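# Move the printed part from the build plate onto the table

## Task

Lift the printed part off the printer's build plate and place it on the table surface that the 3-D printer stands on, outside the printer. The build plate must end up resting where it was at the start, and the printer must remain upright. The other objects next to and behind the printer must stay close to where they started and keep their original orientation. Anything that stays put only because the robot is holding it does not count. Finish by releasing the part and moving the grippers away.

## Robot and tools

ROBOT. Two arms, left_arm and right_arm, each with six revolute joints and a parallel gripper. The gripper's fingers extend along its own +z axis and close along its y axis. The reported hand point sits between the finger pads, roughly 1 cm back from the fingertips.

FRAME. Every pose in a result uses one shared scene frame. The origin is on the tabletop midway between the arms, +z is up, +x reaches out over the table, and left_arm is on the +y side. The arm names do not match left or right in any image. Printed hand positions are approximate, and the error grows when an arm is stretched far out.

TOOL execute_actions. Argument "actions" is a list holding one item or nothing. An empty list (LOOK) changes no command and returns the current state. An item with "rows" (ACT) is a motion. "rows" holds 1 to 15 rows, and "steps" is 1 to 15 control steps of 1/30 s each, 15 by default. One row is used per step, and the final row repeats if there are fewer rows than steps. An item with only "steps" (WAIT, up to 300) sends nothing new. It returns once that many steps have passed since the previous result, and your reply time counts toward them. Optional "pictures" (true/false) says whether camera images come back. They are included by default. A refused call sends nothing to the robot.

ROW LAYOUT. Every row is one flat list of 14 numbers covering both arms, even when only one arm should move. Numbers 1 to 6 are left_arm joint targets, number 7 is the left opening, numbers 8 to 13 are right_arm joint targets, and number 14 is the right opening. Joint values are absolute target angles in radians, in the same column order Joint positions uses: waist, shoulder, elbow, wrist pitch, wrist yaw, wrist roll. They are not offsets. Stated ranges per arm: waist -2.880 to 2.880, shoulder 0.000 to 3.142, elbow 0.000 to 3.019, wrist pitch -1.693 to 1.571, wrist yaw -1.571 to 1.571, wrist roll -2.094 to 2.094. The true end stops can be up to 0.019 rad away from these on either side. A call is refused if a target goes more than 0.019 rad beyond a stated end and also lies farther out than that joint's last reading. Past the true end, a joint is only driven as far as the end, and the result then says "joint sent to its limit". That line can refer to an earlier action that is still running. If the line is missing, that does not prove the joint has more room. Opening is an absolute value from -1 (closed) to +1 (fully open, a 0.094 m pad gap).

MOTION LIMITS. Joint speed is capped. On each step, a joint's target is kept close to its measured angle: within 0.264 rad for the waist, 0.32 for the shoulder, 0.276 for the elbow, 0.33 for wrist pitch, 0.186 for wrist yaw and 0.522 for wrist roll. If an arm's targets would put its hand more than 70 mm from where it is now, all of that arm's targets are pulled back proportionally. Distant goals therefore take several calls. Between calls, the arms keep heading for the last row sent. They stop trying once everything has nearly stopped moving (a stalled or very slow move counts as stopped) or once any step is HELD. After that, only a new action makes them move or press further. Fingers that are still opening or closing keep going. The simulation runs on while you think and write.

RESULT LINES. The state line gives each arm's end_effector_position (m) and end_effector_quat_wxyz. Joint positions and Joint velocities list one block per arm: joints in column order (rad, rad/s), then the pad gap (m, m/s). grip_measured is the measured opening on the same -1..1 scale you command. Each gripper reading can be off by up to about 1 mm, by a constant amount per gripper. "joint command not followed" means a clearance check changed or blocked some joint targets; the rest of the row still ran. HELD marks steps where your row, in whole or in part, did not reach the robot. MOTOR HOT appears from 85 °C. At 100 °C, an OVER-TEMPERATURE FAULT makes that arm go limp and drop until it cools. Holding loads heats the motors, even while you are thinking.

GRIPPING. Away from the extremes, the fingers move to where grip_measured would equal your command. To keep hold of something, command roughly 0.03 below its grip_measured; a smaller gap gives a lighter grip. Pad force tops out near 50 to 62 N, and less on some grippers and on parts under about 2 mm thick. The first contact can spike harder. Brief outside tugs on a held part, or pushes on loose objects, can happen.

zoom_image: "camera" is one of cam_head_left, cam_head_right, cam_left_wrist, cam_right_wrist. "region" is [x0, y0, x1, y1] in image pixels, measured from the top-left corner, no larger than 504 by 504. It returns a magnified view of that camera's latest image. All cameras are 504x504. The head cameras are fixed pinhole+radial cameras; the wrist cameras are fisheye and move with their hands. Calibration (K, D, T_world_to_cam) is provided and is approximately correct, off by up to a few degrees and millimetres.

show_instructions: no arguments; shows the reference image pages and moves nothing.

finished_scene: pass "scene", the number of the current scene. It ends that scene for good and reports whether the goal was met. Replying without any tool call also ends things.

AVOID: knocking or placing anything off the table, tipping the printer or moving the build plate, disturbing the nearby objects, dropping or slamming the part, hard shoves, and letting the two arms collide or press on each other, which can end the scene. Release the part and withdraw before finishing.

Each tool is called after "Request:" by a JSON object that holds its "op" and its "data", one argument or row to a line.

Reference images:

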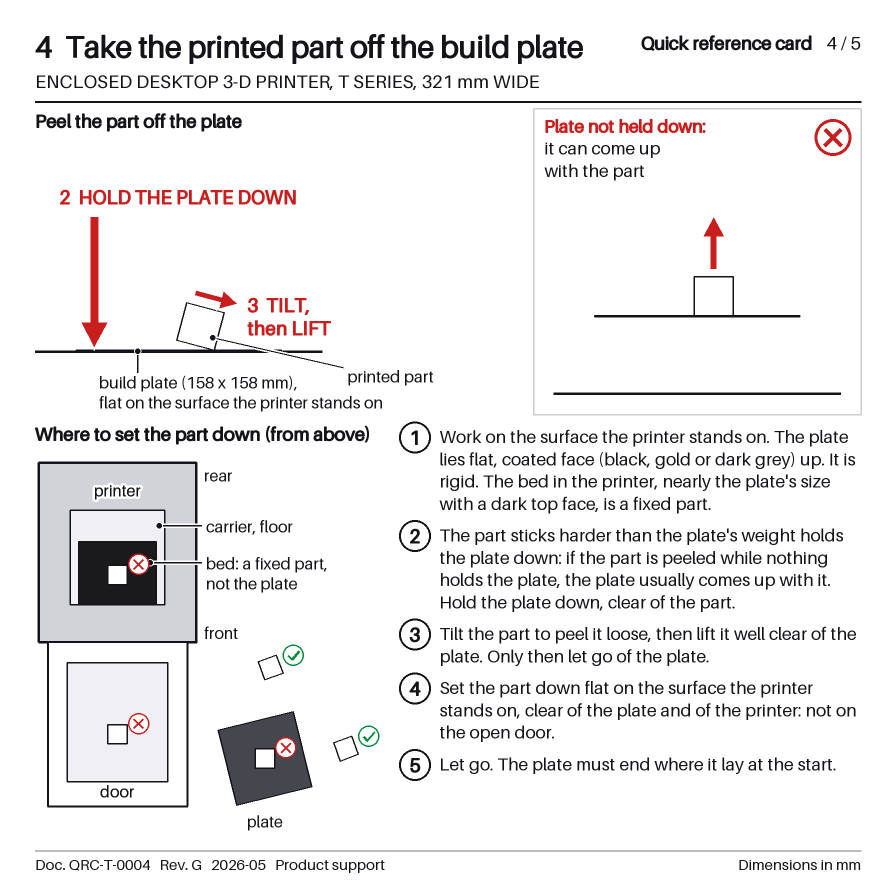

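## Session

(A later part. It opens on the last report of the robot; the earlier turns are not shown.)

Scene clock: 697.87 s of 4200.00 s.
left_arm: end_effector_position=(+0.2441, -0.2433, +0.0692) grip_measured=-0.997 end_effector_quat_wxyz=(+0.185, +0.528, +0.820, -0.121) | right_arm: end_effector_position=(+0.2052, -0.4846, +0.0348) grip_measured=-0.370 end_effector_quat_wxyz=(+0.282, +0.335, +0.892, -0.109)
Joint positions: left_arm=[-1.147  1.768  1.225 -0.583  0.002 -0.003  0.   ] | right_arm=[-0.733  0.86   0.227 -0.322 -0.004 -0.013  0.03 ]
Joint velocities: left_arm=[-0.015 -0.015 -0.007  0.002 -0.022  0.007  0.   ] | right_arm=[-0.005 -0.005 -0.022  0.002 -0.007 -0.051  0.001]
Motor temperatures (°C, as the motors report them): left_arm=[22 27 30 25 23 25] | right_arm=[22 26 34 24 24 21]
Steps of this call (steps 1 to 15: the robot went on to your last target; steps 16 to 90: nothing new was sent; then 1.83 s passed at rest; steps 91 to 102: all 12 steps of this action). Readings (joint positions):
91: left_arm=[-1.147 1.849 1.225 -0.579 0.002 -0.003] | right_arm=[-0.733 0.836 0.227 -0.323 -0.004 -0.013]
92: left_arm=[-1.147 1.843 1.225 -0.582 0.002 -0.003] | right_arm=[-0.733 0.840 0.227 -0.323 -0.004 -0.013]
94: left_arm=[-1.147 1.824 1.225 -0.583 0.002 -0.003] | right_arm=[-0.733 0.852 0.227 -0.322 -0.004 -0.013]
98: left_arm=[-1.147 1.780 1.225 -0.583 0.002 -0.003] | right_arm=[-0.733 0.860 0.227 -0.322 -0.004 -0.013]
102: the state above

Request:
{"op": "execute_actions", "data": {
  "actions": [
    {"rows": [[-1.1407, 1.76, 1.2412, -0.5857, 0, 0, -1, -0.7328, 0.90, 0.228, -0.30, 0, 0, -0.45]], "steps": 12}
  ],
  "pictures": false
}}

Scene clock: 701.77 s of 4200.00 s.
left_arm: end_effector_position=(+0.2441, -0.2433, +0.0692) grip_measured=-0.997 end_effector_quat_wxyz=(+0.185, +0.528, +0.820, -0.121) | right_arm: end_effector_position=(+0.2051, -0.4845, +0.0308) grip_measured=-0.370 end_effector_quat_wxyz=(+0.277, +0.336, +0.894, -0.107)
Joint positions: left_arm=[-1.147  1.768  1.225 -0.583  0.002 -0.003  0.   ] | right_arm=[-0.733  0.882  0.227 -0.312 -0.004 -0.012  0.03 ]
Joint velocities: left_arm=[-0.015  0.015  0.002 -0.002  0.037 -0.007 -0.001] | right_arm=[-0.005 -0.005 -0.002 -0.002 -0.066 -0.081 -0.001]
Motor temperatures (°C, as the motors report them): left_arm=[22 27 30 25 23 25] | right_arm=[22 26 33 24 24 21]
Steps of this call (steps 1 to 15: the robot went on to your last target; steps 16 to 90: nothing new was sent; then 0.50 s passed at rest; steps 91 to 102: all 12 steps of this action). Readings (joint positions):
91: left_arm=[-1.147 1.768 1.225 -0.583 0.002 -0.003] | right_arm=[-0.733 0.862 0.227 -0.322 -0.004 -0.013]
92: left_arm=[-1.147 1.768 1.225 -0.583 0.002 -0.003] | right_arm=[-0.733 0.867 0.227 -0.321 -0.004 -0.013]
94: left_arm=[-1.147 1.768 1.225 -0.583 0.002 -0.003] | right_arm=[-0.733 0.879 0.227 -0.319 -0.004 -0.013]
98: left_arm=[-1.147 1.768 1.225 -0.583 0.002 -0.003] | right_arm=[-0.733 0.882 0.227 -0.312 -0.004 -0.012]
102: the state above

Request:
{"op": "execute_actions", "data": {
  "actions": [
    {"rows": [[-1.1407, 1.76, 1.2412, -0.5857, 0, 0, -1, -0.7328, 0.885, 0.228, -0.30, 0, 0, 1.0]], "steps": 12}
  ],
  "pictures": true
}}

Scene clock: 704.90 s of 4200.00 s.
left_arm: end_effector_position=(+0.2441, -0.2433, +0.0692) grip_measured=-0.997 end_effector_quat_wxyz=(+0.185, +0.528, +0.820, -0.121) | right_arm: end_effector_position=(+0.2051, -0.4845, +0.0308) grip_measured=+1.000 end_effector_quat_wxyz=(+0.277, +0.336, +0.894, -0.107)
Joint positions: left_arm=[-1.147  1.768  1.225 -0.583  0.002 -0.003  0.   ] | right_arm=[-0.733  0.882  0.227 -0.312 -0.004 -0.012  0.094]
Joint velocities: left_arm=[-0.005 -0.015 -0.007 -0.002 -0.007 -0.051 -0.   ] | right_arm=[-0.015 -0.005 -0.002  0.002  0.007 -0.066  0.   ]
Motor temperatures (°C, as the motors report them): left_arm=[22 27 30 25 23 25] | right_arm=[22 26 33 24 24 21]
Steps of this call (steps 1 to 15: the robot went on to your last target; steps 16 to 82: nothing new was sent; steps 83 to 94: all 12 steps of this action). Readings (joint positions):
83: left_arm=[-1.147 1.768 1.225 -0.583 0.002 -0.003] | right_arm=[-0.733 0.882 0.227 -0.312 -0.004 -0.012]
84: left_arm=[-1.147 1.768 1.225 -0.583 0.002 -0.003] | right_arm=[-0.733 0.882 0.227 -0.312 -0.004 -0.012]
86: left_arm=[-1.147 1.768 1.225 -0.583 0.002 -0.003] | right_arm=[-0.733 0.882 0.227 -0.312 -0.004 -0.012]
90: left_arm=[-1.147 1.768 1.225 -0.583 0.002 -0.003] | right_arm=[-0.733 0.882 0.227 -0.312 -0.004 -0.012]
94: the state above
camera_calibration (this result's frames):
cam_left_wrist: T_world_to_cam=[[-0.908651, -0.417255, -0.0158862, 0.126206], [-0.413084, 0.892712, 0.180073, 0.311635], [-0.0609547, 0.170186, -0.983525, 0.246585], [0, 0, 0, 1]] pos_world=[0.258439, -0.267506, 0.18841]
cam_right_wrist: T_world_to_cam=[[-0.652451, -0.7578, 0.00684456, -0.234418], [-0.757485, 0.652399, 0.0243281, 0.480202], [-0.0229012, 0.0106882, -0.999681, 0.165189], [0, 0, 0, 1]] pos_world=[0.214582, -0.492691, 0.155058]

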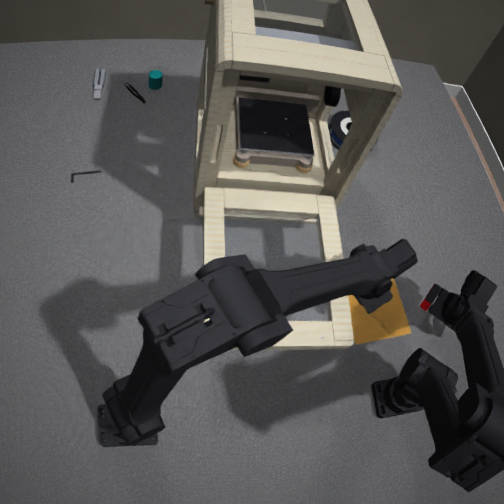

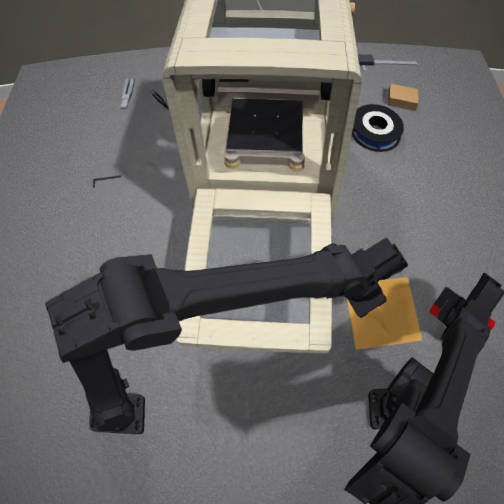

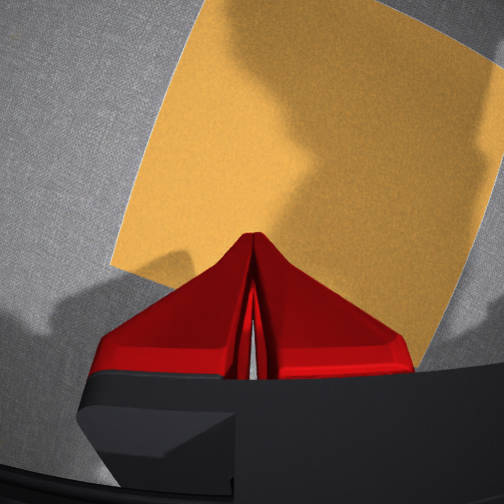

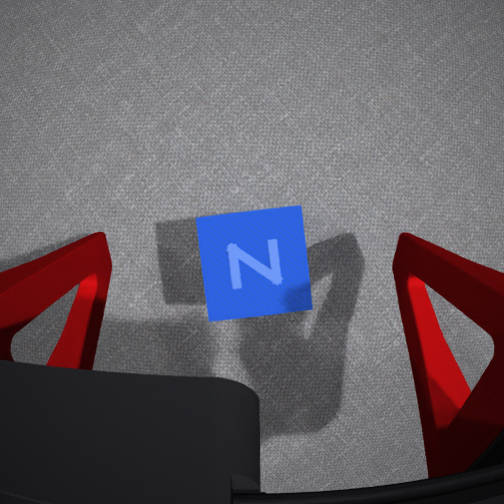

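Cube is placed. Now retract the right hand upward and fold the left arm.

Request:
{"op": "execute_actions", "data": {
  "actions": [
    {"rows": [[-1.1407, 1.13, 1.27, -1.14, 0, 0, -1, -0.7328, 0.6289, 0.3476, -0.6561, 0, 0, 1.0]], "steps": 15}
  ],
  "pictures": true
}}

Scene clock: 707.60 s of 4200.00 s.
left_arm: end_effector_position=(+0.1970, -0.1616, +0.1285) grip_measured=-0.997 end_effector_quat_wxyz=(+0.070, +0.547, +0.831, -0.070) | right_arm: end_effector_position=(+0.1910, -0.4718, +0.0850) grip_measured=+1.000 end_effector_quat_wxyz=(+0.281, +0.336, +0.892, -0.108)
Joint positions: left_arm=[-1.152  1.593  1.224 -1.007  0.043  0.009  0.   ] | right_arm=[-0.733  0.618  0.301 -0.641 -0.004 -0.012  0.094]
Joint velocities: left_arm=[-0.024 -0.317 -0.002 -0.344 -0.051 -0.022  0.   ] | right_arm=[-0.005  0.015 -0.007 -0.007 -0.037  0.037  0.   ]
Motor temperatures (°C, as the motors report them): left_arm=[22 27 31 25 23 25] | right_arm=[22 26 33 24 24 21]
Steps of this call (steps 1 to 15: the robot went on to your last target; steps 16 to 66: nothing new was sent; steps 67 to 81: all 15 steps of this action). Readings (joint positions):
67: left_arm=[-1.147 1.762 1.225 -0.605 0.002 -0.003] | right_arm=[-0.733 0.866 0.237 -0.368 -0.004 -0.012]
68: left_arm=[-1.147 1.750 1.225 -0.649 0.002 -0.003] | right_arm=[-0.733 0.820 0.252 -0.472 -0.004 -0.012]
70: left_arm=[-1.147 1.717 1.224 -0.731 0.015 -0.000] | right_arm=[-0.733 0.700 0.268 -0.588 -0.004 -0.012]
74: left_arm=[-1.151 1.667 1.224 -0.862 0.034 0.006] | right_arm=[-0.733 0.601 0.296 -0.632 -0.004 -0.012]
81: the state above
camera_calibration (this result's frames):
cam_left_wrist: T_world_to_cam=[[-0.920001, -0.391351, 0.0210371, 0.120099], [-0.347445, 0.839266, 0.418228, 0.156452], [-0.18133, 0.377461, -0.908098, 0.335593], [0, 0, 0, 1]] pos_world=[0.225702, -0.210977, 0.236792]
cam_right_wrist: T_world_to_cam=[[-0.652498, -0.757758, 0.00704893, -0.234352], [-0.757619, 0.65252, 0.0151768, 0.46071], [-0.0160999, 0.0045624, -0.99986, 0.214776], [0, 0, 0, 1]] pos_world=[0.199586, -0.479184, 0.209406]

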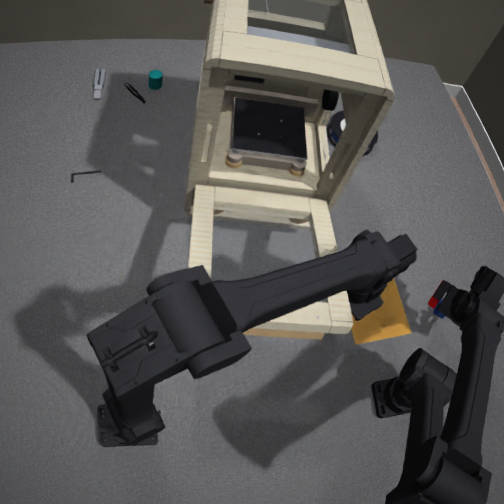

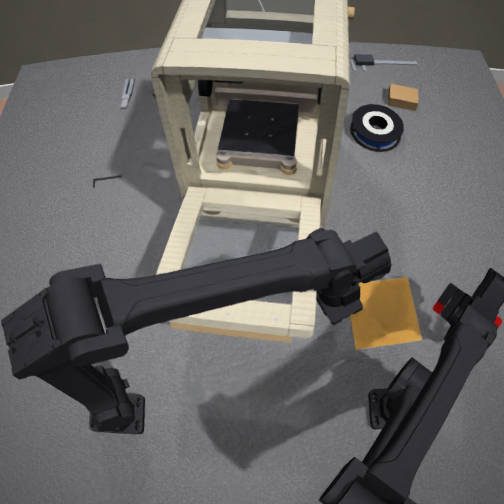

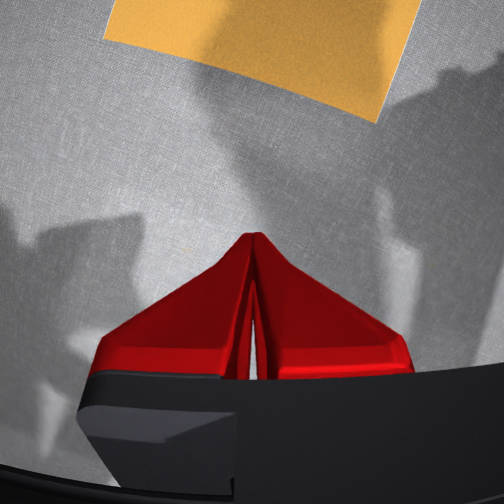

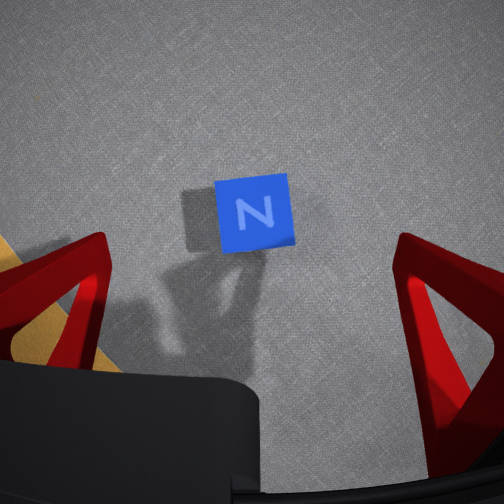

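Request:
{"op": "execute_actions", "data": {
  "actions": [
    {"rows": [[-1.1407, 1.40, 1.224, -0.70, 0, 0, -1, -0.7328, 0.6289, 0.3476, -0.6561, 0, 0, 1.0]], "steps": 15}
  ],
  "pictures": true
}}

Scene clock: 711.20 s of 4200.00 s.
left_arm: end_effector_position=(+0.2279, -0.2068, +0.2319) grip_measured=-0.997 end_effector_quat_wxyz=(+0.261, +0.518, +0.797, -0.169) | right_arm: end_effector_position=(+0.1909, -0.4717, +0.0850) grip_measured=+1.000 end_effector_quat_wxyz=(+0.281, +0.336, +0.892, -0.108)
Joint positions: left_arm=[-1.147  1.435  1.213 -0.717  0.002  0.005  0.   ] | right_arm=[-0.733  0.618  0.301 -0.641 -0.004 -0.012  0.094]
Joint velocities: left_arm=[-0.005 -0.132  0.002  0.076  0.007 -0.022 -0.001] | right_arm=[-0.005 -0.015  0.012 -0.012 -0.007  0.022  0.   ]
Motor temperatures (°C, as the motors report them): left_arm=[22 27 31 25 23 25] | right_arm=[22 26 33 24 24 21]
Steps of this call (steps 1 to 60: the robot went on to your last target; steps 61 to 93: nothing new was sent; steps 94 to 108: all 15 steps of this action). Readings (joint positions):
94: left_arm=[-1.179 1.159 1.222 -1.108 0.019 0.006] | right_arm=[-0.733 0.618 0.301 -0.641 -0.004 -0.012]
95: left_arm=[-1.178 1.173 1.222 -1.053 0.017 0.006] | right_arm=[-0.733 0.618 0.301 -0.641 -0.004 -0.012]
97: left_arm=[-1.177 1.227 1.222 -0.931 0.014 0.005] | right_arm=[-0.733 0.618 0.301 -0.641 -0.004 -0.012]
101: left_arm=[-1.161 1.372 1.222 -0.744 0.004 0.005] | right_arm=[-0.733 0.618 0.301 -0.641 -0.004 -0.012]
108: the state above
camera_calibration (this result's frames):
cam_left_wrist: T_world_to_cam=[[-0.910056, -0.414061, -0.0187514, 0.130858], [-0.414041, 0.910244, -0.00513269, 0.289894], [0.0191936, 0.0030928, -0.999811, 0.350383], [0, 0, 0, 1]] pos_world=[0.232391, -0.210775, 0.354258]
cam_right_wrist: T_world_to_cam=[[-0.652496, -0.757759, 0.00704043, -0.234351], [-0.757615, 0.652516, 0.0155581, 0.460598], [-0.0163833, 0.00481766, -0.999854, 0.214895], [0, 0, 0, 1]] pos_world=[0.199564, -0.479165, 0.209348]

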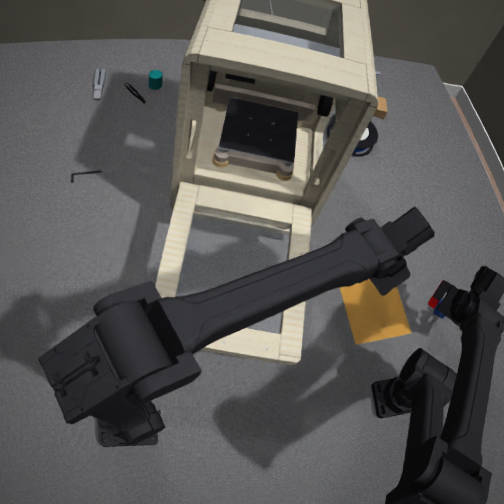

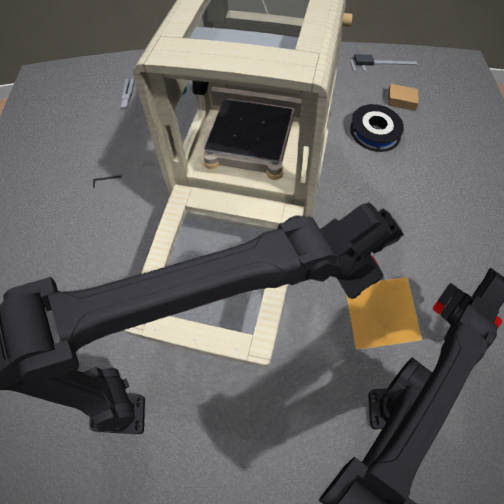

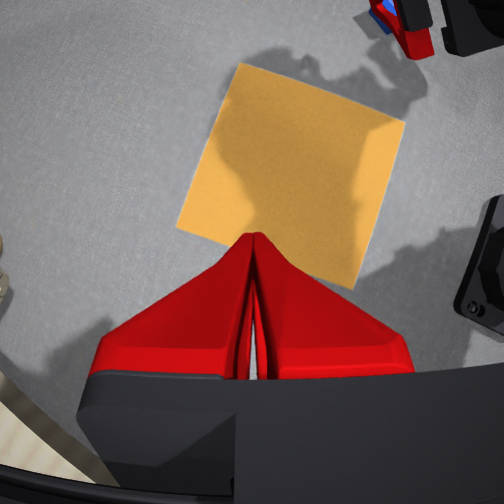

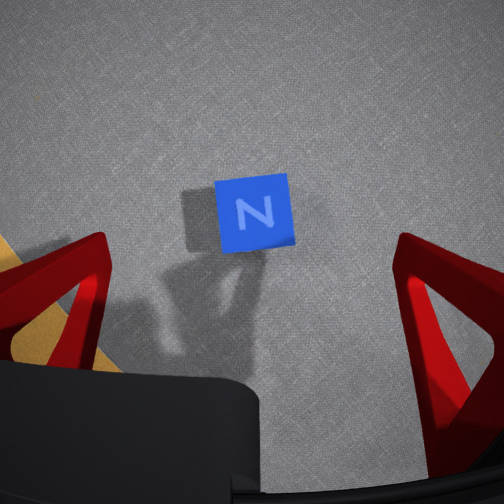

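Request:
{"op": "zoom_image", "data": {
  "camera": "cam_head_right",
  "region": [320, 250, 460, 390]
}}

Region (320, 250, 460, 390) of cam_head_right's 504x504 image, scaled by 3.600, with more detail than that image has.

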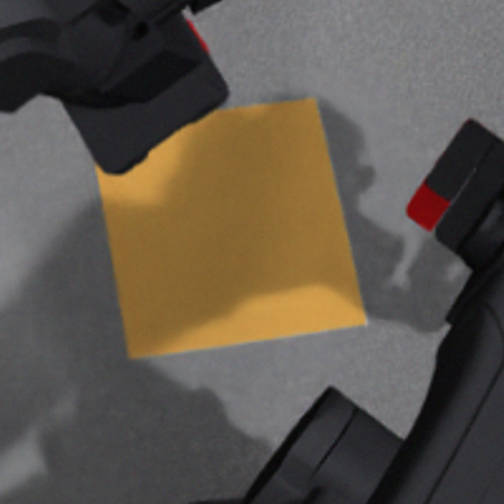

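Request:
{"op": "execute_actions", "data": {
  "actions": [
    {"rows": [[-1.1407, 0.30, 1.224, -0.70, 0, 0, -1, -0.7328, 0.6289, 0.3476, -0.6561, 0, 0, 1.0]], "steps": 15}
  ],
  "pictures": false
}}

Scene clock: 772.77 s of 4200.00 s.
left_arm: end_effector_position=(+0.1864, -0.1151, +0.4544) grip_measured=-0.997 end_effector_quat_wxyz=(+0.434, +0.467, +0.718, -0.280) | right_arm: end_effector_position=(+0.1909, -0.4717, +0.0850) grip_measured=+1.000 end_effector_quat_wxyz=(+0.281, +0.336, +0.892, -0.108)
Joint positions: left_arm=[-1.147  0.975  1.204 -0.714  0.002  0.005  0.   ] | right_arm=[-0.733  0.618  0.301 -0.641 -0.004 -0.012  0.094]
Joint velocities: left_arm=[-0.015 -1.187  0.017 -0.012 -0.007 -0.11   0.   ] | right_arm=[ 0.005 -0.005 -0.017 -0.012  0.081 -0.066  0.   ]
Motor temperatures (°C, as the motors report them): left_arm=[22 27 33 25 23 25] | right_arm=[22 26 36 24 24 21]
Steps of this call (steps 1 to 30: the robot went on to your last target; steps 31 to 90: nothing new was sent; then 58.07 s passed at rest; steps 91 to 105: all 15 steps of this action). Readings (joint positions):
91: left_arm=[-1.147 1.413 1.212 -0.714 0.002 0.005] | right_arm=[-0.733 0.618 0.301 -0.641 -0.004 -0.012]
92: left_arm=[-1.147 1.403 1.208 -0.714 0.002 0.005] | right_arm=[-0.733 0.618 0.301 -0.641 -0.004 -0.012]
94: left_arm=[-1.147 1.363 1.204 -0.714 0.002 0.005] | right_arm=[-0.733 0.618 0.301 -0.641 -0.004 -0.012]
98: left_arm=[-1.147 1.242 1.204 -0.714 0.002 0.005] | right_arm=[-0.733 0.618 0.301 -0.641 -0.004 -0.012]
105: the state above

Request:
{"op": "execute_actions", "data": {
  "actions": [
    {"rows": [[-1.1407, 0.30, 1.224, -0.70, 0, 0, -1, 0.0, 0.4132, 0.5107, -1.0575, 0, 0, 1.0]], "steps": 15}
  ],
  "pictures": true
}}

Scene clock: 778.80 s of 4200.00 s.
left_arm: end_effector_position=(+0.0606, +0.1637, +0.6637) grip_measured=-0.997 end_effector_quat_wxyz=(+0.656, +0.341, +0.524, -0.422) | right_arm: end_effector_position=(+0.2193, -0.2955, +0.1624) grip_measured=+1.000 end_effector_quat_wxyz=(+0.292, -0.015, +0.956, +0.003)
Joint positions: left_arm=[-1.147  0.295  1.22  -0.707  0.002  0.005  0.   ] | right_arm=[ 0.02   0.407  0.469 -1.041 -0.003 -0.011  0.094]
Joint velocities: left_arm=[-0.015  0.005  0.017  0.012  0.022  0.007 -0.001] | right_arm=[-0.21  -0.015 -0.002 -0.056 -0.066 -0.007  0.   ]
Motor temperatures (°C, as the motors report them): left_arm=[22 27 32 25 23 25] | right_arm=[22 26 36 24 24 21]
Steps of this call (steps 1 to 45: the robot went on to your last target; steps 46 to 110: nothing new was sent; then 1.87 s passed at rest; steps 111 to 125: all 15 steps of this action). Readings (joint positions):
111: left_arm=[-1.147 0.295 1.220 -0.707 0.002 0.005] | right_arm=[-0.720 0.611 0.308 -0.674 0.002 -0.011]
112: left_arm=[-1.147 0.295 1.220 -0.707 0.002 0.005] | right_arm=[-0.679 0.591 0.322 -0.741 0.002 -0.011]
114: left_arm=[-1.147 0.295 1.220 -0.707 0.002 0.005] | right_arm=[-0.563 0.528 0.354 -0.868 0.002 -0.011]
118: left_arm=[-1.147 0.295 1.220 -0.707 0.002 0.005] | right_arm=[-0.245 0.424 0.429 -1.009 0.002 -0.011]
125: the state above
camera_calibration (this result's frames):
cam_left_wrist: T_world_to_cam=[[-0.903738, -0.42806, -0.00473694, 0.132796], [-0.165713, 0.360021, -0.918109, 0.566611], [0.394711, -0.828945, -0.3963, 0.497005], [0, 0, 0, 1]] pos_world=[0.0177342, 0.264843, 0.717802]
cam_right_wrist: T_world_to_cam=[[0.0409526, -0.999141, 0.0063698, -0.306156], [-0.998531, -0.0406996, 0.0357646, 0.21059], [-0.0354746, -0.0078251, -0.99934, 0.29227], [0, 0, 0, 1]] pos_world=[0.233187, -0.295035, 0.286496]

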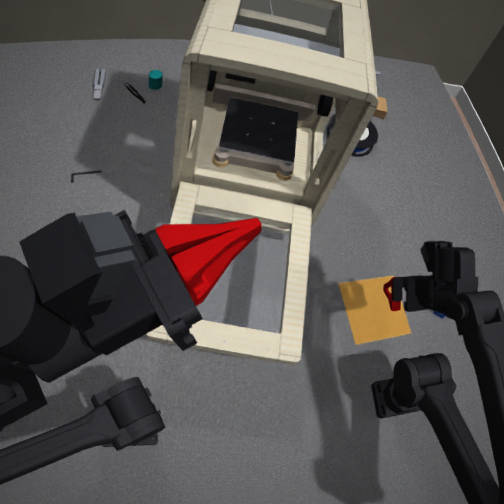

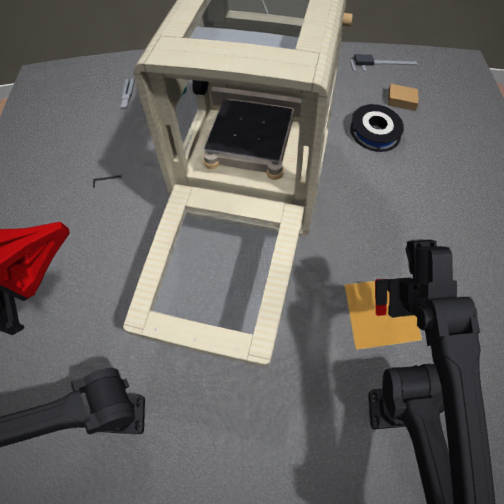

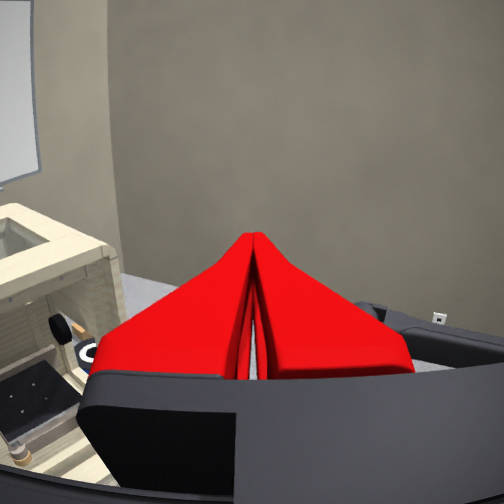

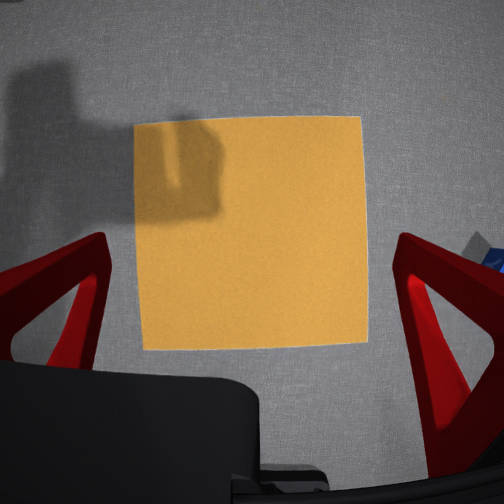

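Request:
{"op": "execute_actions", "data": {
  "actions": [
    {"rows": [[0.0, 0.30, 0.474, -0.60, 0, 0, -1, -0.4459, 0.7592, 0.4121, -1.2237, 0, -0.518, -1.0]], "steps": 15}
  ],
  "pictures": true
}}

Scene clock: 820.60 s of 4200.00 s.
left_arm: end_effector_position=(+0.2339, +0.1570, +0.3466) grip_measured=-0.997 end_effector_quat_wxyz=(+0.567, +0.220, +0.778, -0.158) | right_arm: end_effector_position=(+0.1375, -0.3676, +0.0615) grip_measured=-0.977 end_effector_quat_wxyz=(-0.002, -0.016, +1.000, -0.000)
Joint positions: left_arm=[-0.545  0.285  0.604 -0.631  0.003  0.005  0.   ] | right_arm=[-0.451  0.769  0.407 -1.212  0.002 -0.482  0.001]
Joint velocities: left_arm=[ 1.597  0.044 -1.179  0.056  0.037 -0.007 -0.001] | right_arm=[-0.005 -0.093  0.007  0.002  0.007 -0.037  0.001]
Motor temperatures (°C, as the motors report them): left_arm=[22 27 30 25 23 25] | right_arm=[22 26 36 24 24 21]
Steps of this call (steps 1 to 30: the robot went on to your last target; steps 31 to 90: nothing new was sent; then 38.30 s passed at rest; steps 91 to 105: all 15 steps of this action). Readings (joint positions):
91: left_arm=[-1.136 0.294 1.205 -0.693 0.002 0.005] | right_arm=[-0.012 0.421 0.467 -1.062 -0.007 -0.065]
92: left_arm=[-1.102 0.285 1.174 -0.668 0.002 0.005] | right_arm=[-0.063 0.461 0.468 -1.096 -0.007 -0.132]
94: left_arm=[-1.016 0.275 1.095 -0.648 0.002 0.005] | right_arm=[-0.212 0.594 0.454 -1.152 -0.006 -0.251]
98: left_arm=[-0.846 0.277 0.919 -0.638 0.002 0.005] | right_arm=[-0.463 0.797 0.416 -1.200 0.002 -0.398]
105: the state above
camera_calibration (this result's frames):
cam_left_wrist: T_world_to_cam=[[-0.507964, -0.861279, -0.0130391, 0.26329], [-0.690501, 0.416199, -0.591596, 0.307301], [0.514956, -0.291506, -0.806129, 0.326937], [0, 0, 0, 1]] pos_world=[0.177575, 0.194171, 0.448785]
cam_right_wrist: T_world_to_cam=[[0.0413511, -0.999141, -0.00268687, -0.373705], [-0.806324, -0.0349588, 0.59044, 0.0711953], [-0.590027, -0.0222488, -0.807077, 0.247144], [0, 0, 0, 1]] pos_world=[0.218681, -0.365397, 0.156424]

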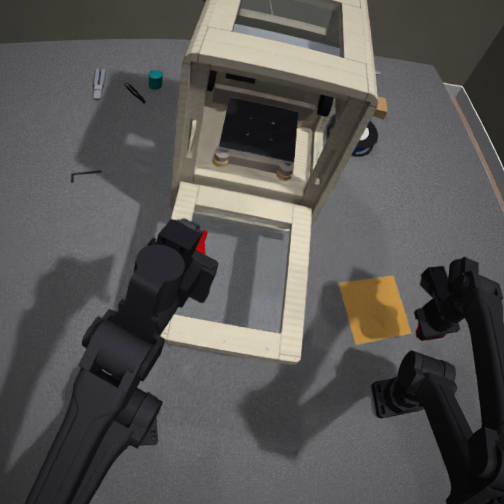

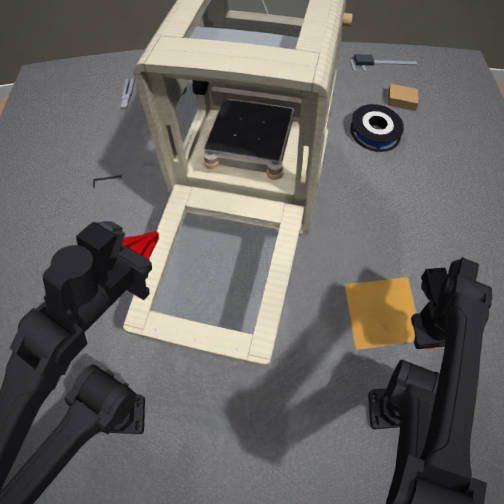

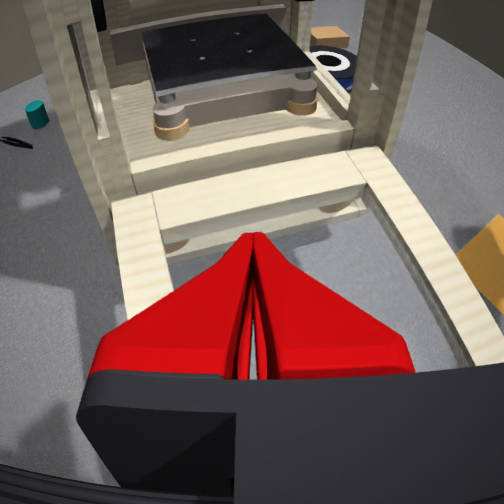

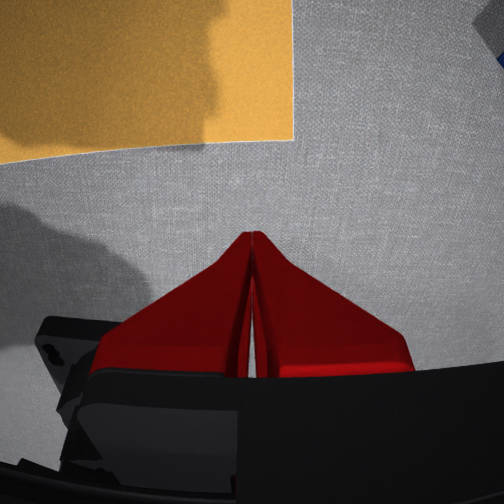

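Request:
{"op": "execute_actions", "data": {
  "actions": [
    {"rows": [[0.0, 0.30, 0.474, -0.60, 0, 0, -1, -0.4459, 0.8461, 0.3286, -1.0533, 0, -0.518, -1.0]], "steps": 15}
  ],
  "pictures": true
}}

Scene clock: 825.10 s of 4200.00 s.
left_arm: end_effector_position=(+0.2782, +0.3029, +0.2551) grip_measured=-0.997 end_effector_quat_wxyz=(+0.524, -0.003, +0.851, +0.005) | right_arm: end_effector_position=(+0.1347, -0.3663, +0.0245) grip_measured=-0.977 end_effector_quat_wxyz=(-0.007, -0.027, +1.000, +0.002)
Joint positions: left_arm=[ 0.011  0.304  0.454 -0.616 -0.003  0.004  0.   ] | right_arm=[-0.451  0.846  0.329 -1.068  0.002 -0.505  0.001]
Joint velocities: left_arm=[ 0.005 -0.015 -0.002  0.007 -0.037 -0.037 -0.001] | right_arm=[ 0.005 -0.015 -0.002  0.007  0.022  0.037 -0.001]
Motor temperatures (°C, as the motors report them): left_arm=[22 27 31 25 23 25] | right_arm=[22 26 36 24 24 21]
Steps of this call (steps 1 to 30: the robot went on to your last target; steps 31 to 90: nothing new was sent; then 1.00 s passed at rest; steps 91 to 105: all 15 steps of this action). Readings (joint positions):
91: left_arm=[0.011 0.304 0.454 -0.616 -0.003 0.004] | right_arm=[-0.451 0.770 0.399 -1.188 0.002 -0.505]
92: left_arm=[0.011 0.304 0.454 -0.616 -0.003 0.004] | right_arm=[-0.451 0.780 0.384 -1.139 0.002 -0.505]
94: left_arm=[0.011 0.304 0.454 -0.616 -0.003 0.004] | right_arm=[-0.451 0.814 0.354 -1.088 0.002 -0.505]
98: left_arm=[0.011 0.304 0.454 -0.616 -0.003 0.004] | right_arm=[-0.451 0.846 0.329 -1.074 0.002 -0.505]
105: the state above
camera_calibration (this result's frames):
cam_left_wrist: T_world_to_cam=[[0.0262273, -0.999517, -0.016686, 0.304514], [-0.887702, -0.0156115, -0.460153, 0.375181], [0.45967, 0.0268808, -0.887683, 0.2126], [0, 0, 0, 1]] pos_world=[0.227336, 0.304509, 0.366443]
cam_right_wrist: T_world_to_cam=[[0.0637686, -0.997929, -0.00841178, -0.374756], [-0.799199, -0.0561139, 0.598442, 0.0819035], [-0.597675, -0.0314391, -0.801122, 0.21317], [0, 0, 0, 1]] pos_world=[0.216761, -0.362682, 0.118608]

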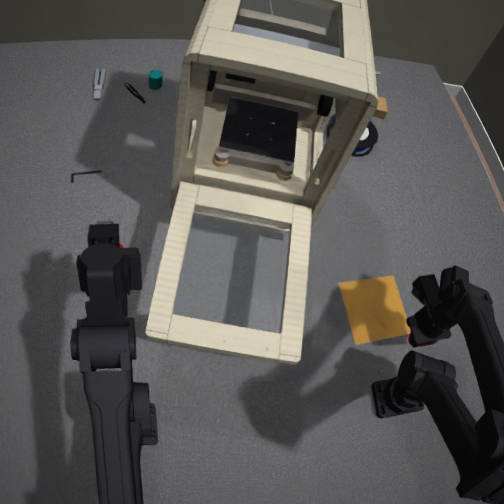

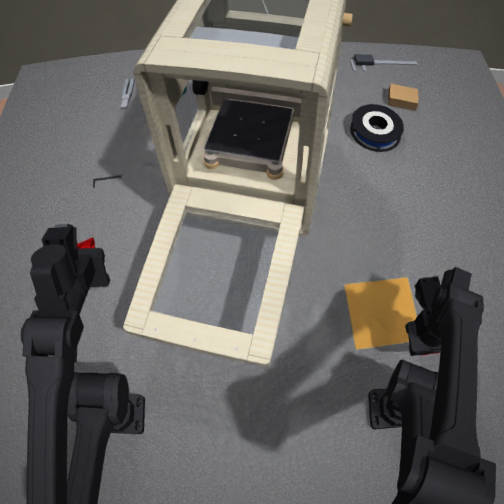

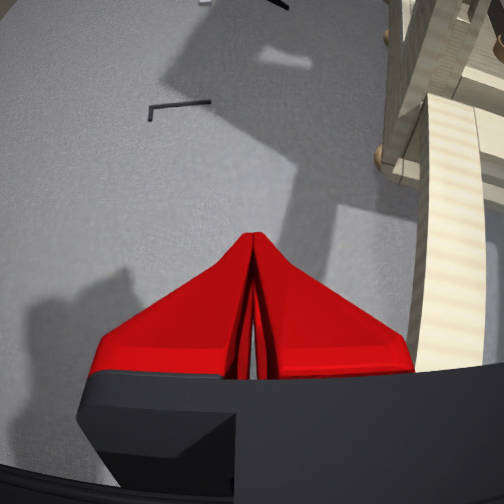

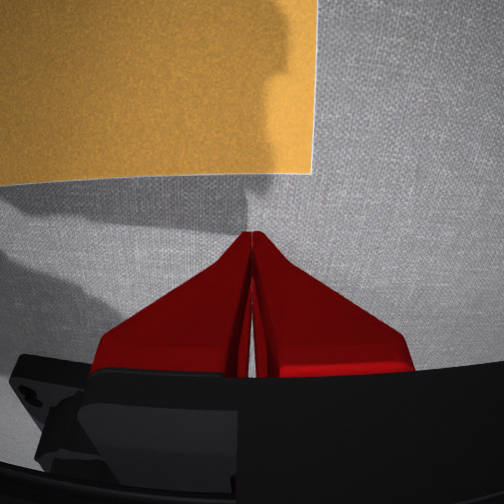

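Request:
{"op": "execute_actions", "data": {
  "actions": [
    {"rows": [[0.0, 0.30, 0.474, -0.60, 0, 0, -1, -0.4459, 0.8815, 0.306, -0.9953, 0, -0.518, -1.0]], "steps": 15}
  ],
  "pictures": false
}}

Scene clock: 832.60 s of 4200.00 s.
left_arm: end_effector_position=(+0.2782, +0.3029, +0.2551) grip_measured=-0.997 end_effector_quat_wxyz=(+0.524, -0.003, +0.851, +0.005) | right_arm: end_effector_position=(+0.1395, -0.3686, +0.0167) grip_measured=-0.977 end_effector_quat_wxyz=(+0.001, -0.027, +1.000, -0.002)
Joint positions: left_arm=[ 0.011  0.304  0.454 -0.616 -0.003  0.004  0.   ] | right_arm=[-0.451  0.871  0.316 -1.011  0.002 -0.505  0.001]
Joint velocities: left_arm=[ 0.005  0.015 -0.002  0.017  0.081 -0.007 -0.   ] | right_arm=[-0.005  0.005  0.002 -0.017  0.051 -0.037 -0.001]
Motor temperatures (°C, as the motors report them): left_arm=[22 26 32 25 23 25] | right_arm=[22 25 35 24 24 21]
Steps of this call (steps 1 to 15: the robot went on to your last target; steps 16 to 90: nothing new was sent; then 4.00 s passed at rest; steps 91 to 105: all 15 steps of this action). Readings (joint positions):
91: left_arm=[0.011 0.304 0.454 -0.616 -0.003 0.004] | right_arm=[-0.451 0.848 0.327 -1.059 0.002 -0.505]
92: left_arm=[0.011 0.304 0.454 -0.616 -0.003 0.004] | right_arm=[-0.451 0.852 0.324 -1.040 0.002 -0.505]
94: left_arm=[0.011 0.304 0.454 -0.616 -0.003 0.004] | right_arm=[-0.451 0.863 0.319 -1.020 0.002 -0.505]
98: left_arm=[0.011 0.304 0.454 -0.616 -0.003 0.004] | right_arm=[-0.451 0.871 0.316 -1.012 0.002 -0.505]
105: the state above

Request:
{"op": "execute_actions", "data": {
  "actions": [
    {"rows": [
[0.0,0.30,0.474,-0.60,0,0,-1,-0.4417,0.8900,0.3099,-0.9907,0,-0.514,-1.0],
[0.0,0.30,0.474,-0.60,0,0,-1,-0.4375,0.8985,0.3138,-0.9860,0,-0.510,-1.0],
[0.0,0.30,0.474,-0.60,0,0,-1,-0.4332,0.9071,0.3176,-0.9814,0,-0.506,-1.0],
[0.0,0.30,0.474,-0.60,0,0,-1,-0.4290,0.9156,0.3215,-0.9767,0,-0.502,-1.0],
[0.0,0.30,0.474,-0.60,0,0,-1,-0.4248,0.9241,0.3254,-0.9721,0,-0.498,-1.0],
[0.0,0.30,0.474,-0.60,0,0,-1,-0.4206,0.9326,0.3293,-0.9675,0,-0.494,-1.0],
[0.0,0.30,0.474,-0.60,0,0,-1,-0.4164,0.9411,0.3332,-0.9628,0,-0.490,-1.0],
[0.0,0.30,0.474,-0.60,0,0,-1,-0.4121,0.9497,0.3370,-0.9582,0,-0.486,-1.0],
[0.0,0.30,0.474,-0.60,0,0,-1,-0.4079,0.9582,0.3409,-0.9535,0,-0.482,-1.0],
[0.0,0.30,0.474,-0.60,0,0,-1,-0.4037,0.9667,0.3448,-0.9489,0,-0.478,-1.0],
[0.0,0.30,0.474,-0.60,0,0,-1,-0.3995,0.9752,0.3487,-0.9443,0,-0.474,-1.0],
[0.0,0.30,0.474,-0.60,0,0,-1,-0.3953,0.9837,0.3526,-0.9396,0,-0.470,-1.0],
[0.0,0.30,0.474,-0.60,0,0,-1,-0.3910,0.9923,0.3564,-0.9350,0,-0.466,-1.0],
[0.0,0.30,0.474,-0.60,0,0,-1,-0.3868,1.0008,0.3603,-0.9303,0,-0.462,-1.0],
[0.0,0.30,0.474,-0.60,0,0,-1,-0.3826,1.0093,0.3642,-0.9257,0,-0.458,-1.0]
], "steps": 15}
  ],
  "pictures": true
}}

Scene clock: 846.40 s of 4200.00 s.
left_arm: end_effector_position=(+0.2782, +0.3029, +0.2551) grip_measured=-0.997 end_effector_quat_wxyz=(+0.524, -0.003, +0.851, +0.005) | right_arm: end_effector_position=(+0.1509, -0.3659, +0.0131) grip_measured=-0.977 end_effector_quat_wxyz=(-0.015, -0.042, +0.999, +0.003)
Joint positions: left_arm=[ 0.011  0.304  0.454 -0.616 -0.003  0.004  0.   ] | right_arm=[-0.401  0.961  0.344 -0.984  0.007 -0.485  0.001]
Joint velocities: left_arm=[-0.005 -0.005 -0.007  0.007 -0.022 -0.037  0.001] | right_arm=[ 0.112  0.249  0.095  0.085  0.022  0.037 -0.   ]
Motor temperatures (°C, as the motors report them): left_arm=[22 26 34 25 23 25] | right_arm=[22 25 34 24 24 21]
Steps of this call (steps 1 to 15: the robot went on to your last target; steps 16 to 90: nothing new was sent; then 10.30 s passed at rest; steps 91 to 105: all 15 steps of this action). Readings (joint positions):
91: left_arm=[0.011 0.304 0.454 -0.616 -0.003 0.004] | right_arm=[-0.451 0.871 0.316 -1.010 0.002 -0.505]
92: left_arm=[0.011 0.304 0.454 -0.616 -0.003 0.004] | right_arm=[-0.450 0.873 0.316 -1.008 0.002 -0.505]
94: left_arm=[0.011 0.304 0.454 -0.616 -0.003 0.004] | right_arm=[-0.444 0.882 0.316 -1.001 0.002 -0.505]
98: left_arm=[0.011 0.304 0.454 -0.616 -0.003 0.004] | right_arm=[-0.429 0.910 0.321 -0.994 0.006 -0.504]
105: the state above
camera_calibration (this result's frames):
cam_left_wrist: T_world_to_cam=[[0.0262273, -0.999517, -0.016686, 0.304514], [-0.887702, -0.0156115, -0.460153, 0.375181], [0.45967, 0.0268808, -0.887683, 0.2126], [0, 0, 0, 1]] pos_world=[0.227336, 0.304509, 0.366443]
cam_right_wrist: T_world_to_cam=[[0.0941428, -0.995496, -0.011207, -0.379142], [-0.787181, -0.081325, 0.611336, 0.090542], [-0.609494, -0.048731, -0.791292, 0.209031], [0, 0, 0, 1]] pos_world=[0.234369, -0.359885, 0.105804]

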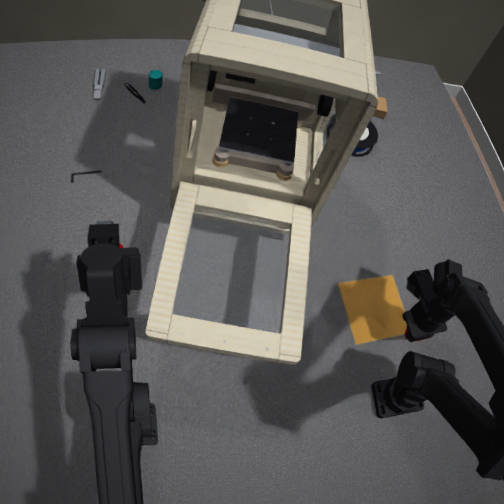

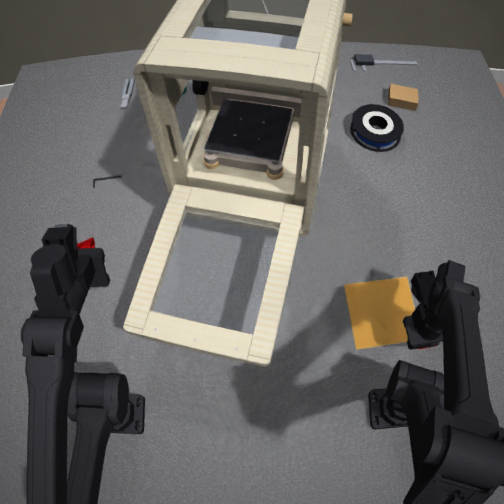

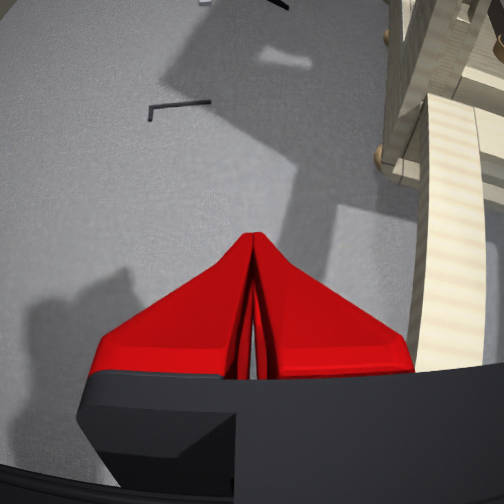

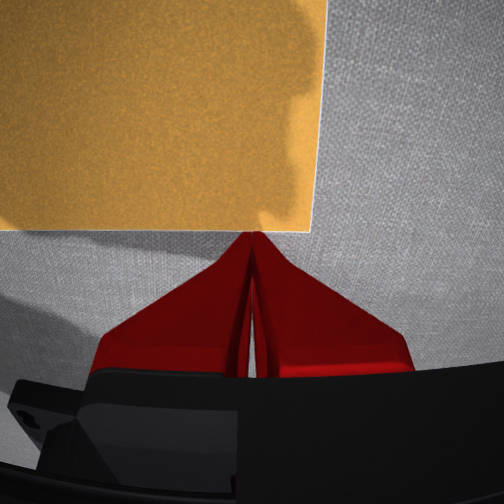

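The fingertip is at the edge and pushing. Let it finish the move and look again.

Request:
{"op": "execute_actions", "data": {
  "actions": [
    {"steps": 20}
  ],
  "pictures": true
}}

Scene clock: 848.27 s of 4200.00 s.
left_arm: end_effector_position=(+0.2782, +0.3029, +0.2551) grip_measured=-0.997 end_effector_quat_wxyz=(+0.524, -0.003, +0.851, +0.005) | right_arm: end_effector_position=(+0.1549, -0.3658, +0.0130) grip_measured=-0.977 end_effector_quat_wxyz=(-0.017, -0.040, +0.999, +0.004)
Joint positions: left_arm=[ 0.011  0.304  0.454 -0.616 -0.003  0.004  0.   ] | right_arm=[-0.392  0.98   0.353 -0.977  0.007 -0.471  0.001]
Joint velocities: left_arm=[-0.015 -0.005 -0.007 -0.007 -0.051 -0.022  0.   ] | right_arm=[-0.034 -0.005 -0.007  0.022  0.007 -0.037 -0.001]
Motor temperatures (°C, as the motors report them): left_arm=[22 26 34 25 23 25] | right_arm=[22 25 34 24 24 21]
Steps of this call (steps 1 to 30: the robot went on to your last target; steps 31 to 56: nothing new was sent). Readings (joint positions):
1: left_arm=[0.011 0.304 0.454 -0.616 -0.003 0.004] | right_arm=[-0.397 0.969 0.348 -0.981 0.007 -0.482]
2: left_arm=[0.011 0.304 0.454 -0.616 -0.003 0.004] | right_arm=[-0.394 0.975 0.350 -0.979 0.007 -0.480]
4: left_arm=[0.011 0.304 0.454 -0.616 -0.003 0.004] | right_arm=[-0.392 0.980 0.353 -0.977 0.007 -0.477]
8: left_arm=[0.011 0.304 0.454 -0.616 -0.003 0.004] | right_arm=[-0.392 0.980 0.353 -0.977 0.007 -0.473]
56: the state above
All arms were judged still, so your last target was given up. Only a new action makes them travel on or press farther. Fingers that are still opening or closing keep moving.
camera_calibration (this result's frames):
cam_left_wrist: T_world_to_cam=[[0.0262273, -0.999517, -0.016686, 0.304514], [-0.887702, -0.0156115, -0.460153, 0.375181], [0.45967, 0.0268808, -0.887683, 0.2126], [0, 0, 0, 1]] pos_world=[0.227336, 0.304509, 0.366443]
cam_right_wrist: T_world_to_cam=[[0.0895494, -0.995903, -0.0125601, -0.378922], [-0.785344, -0.078361, 0.61408, 0.0944527], [-0.612549, -0.0451265, -0.789144, 0.213108], [0, 0, 0, 1]] pos_world=[0.238649, -0.360351, 0.105412]

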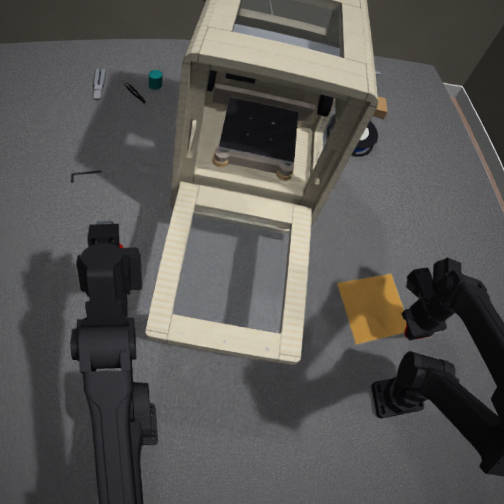

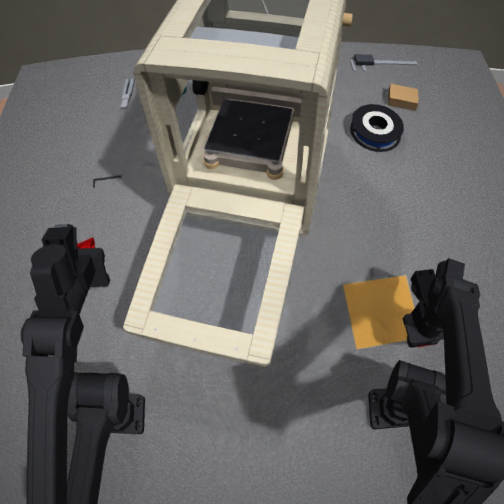

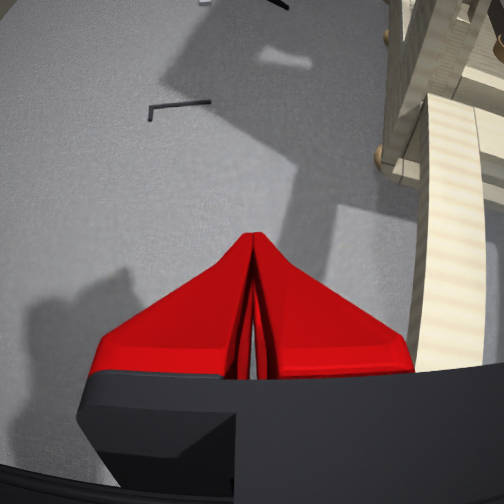

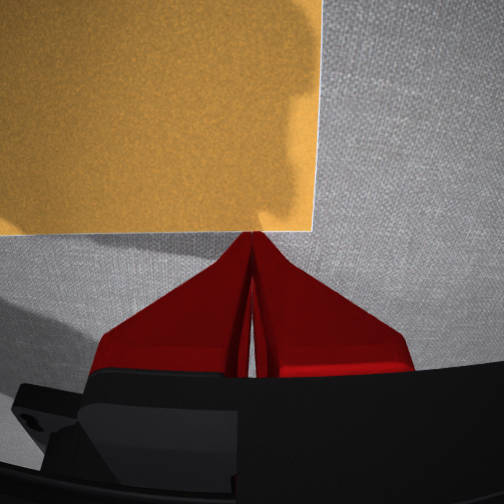

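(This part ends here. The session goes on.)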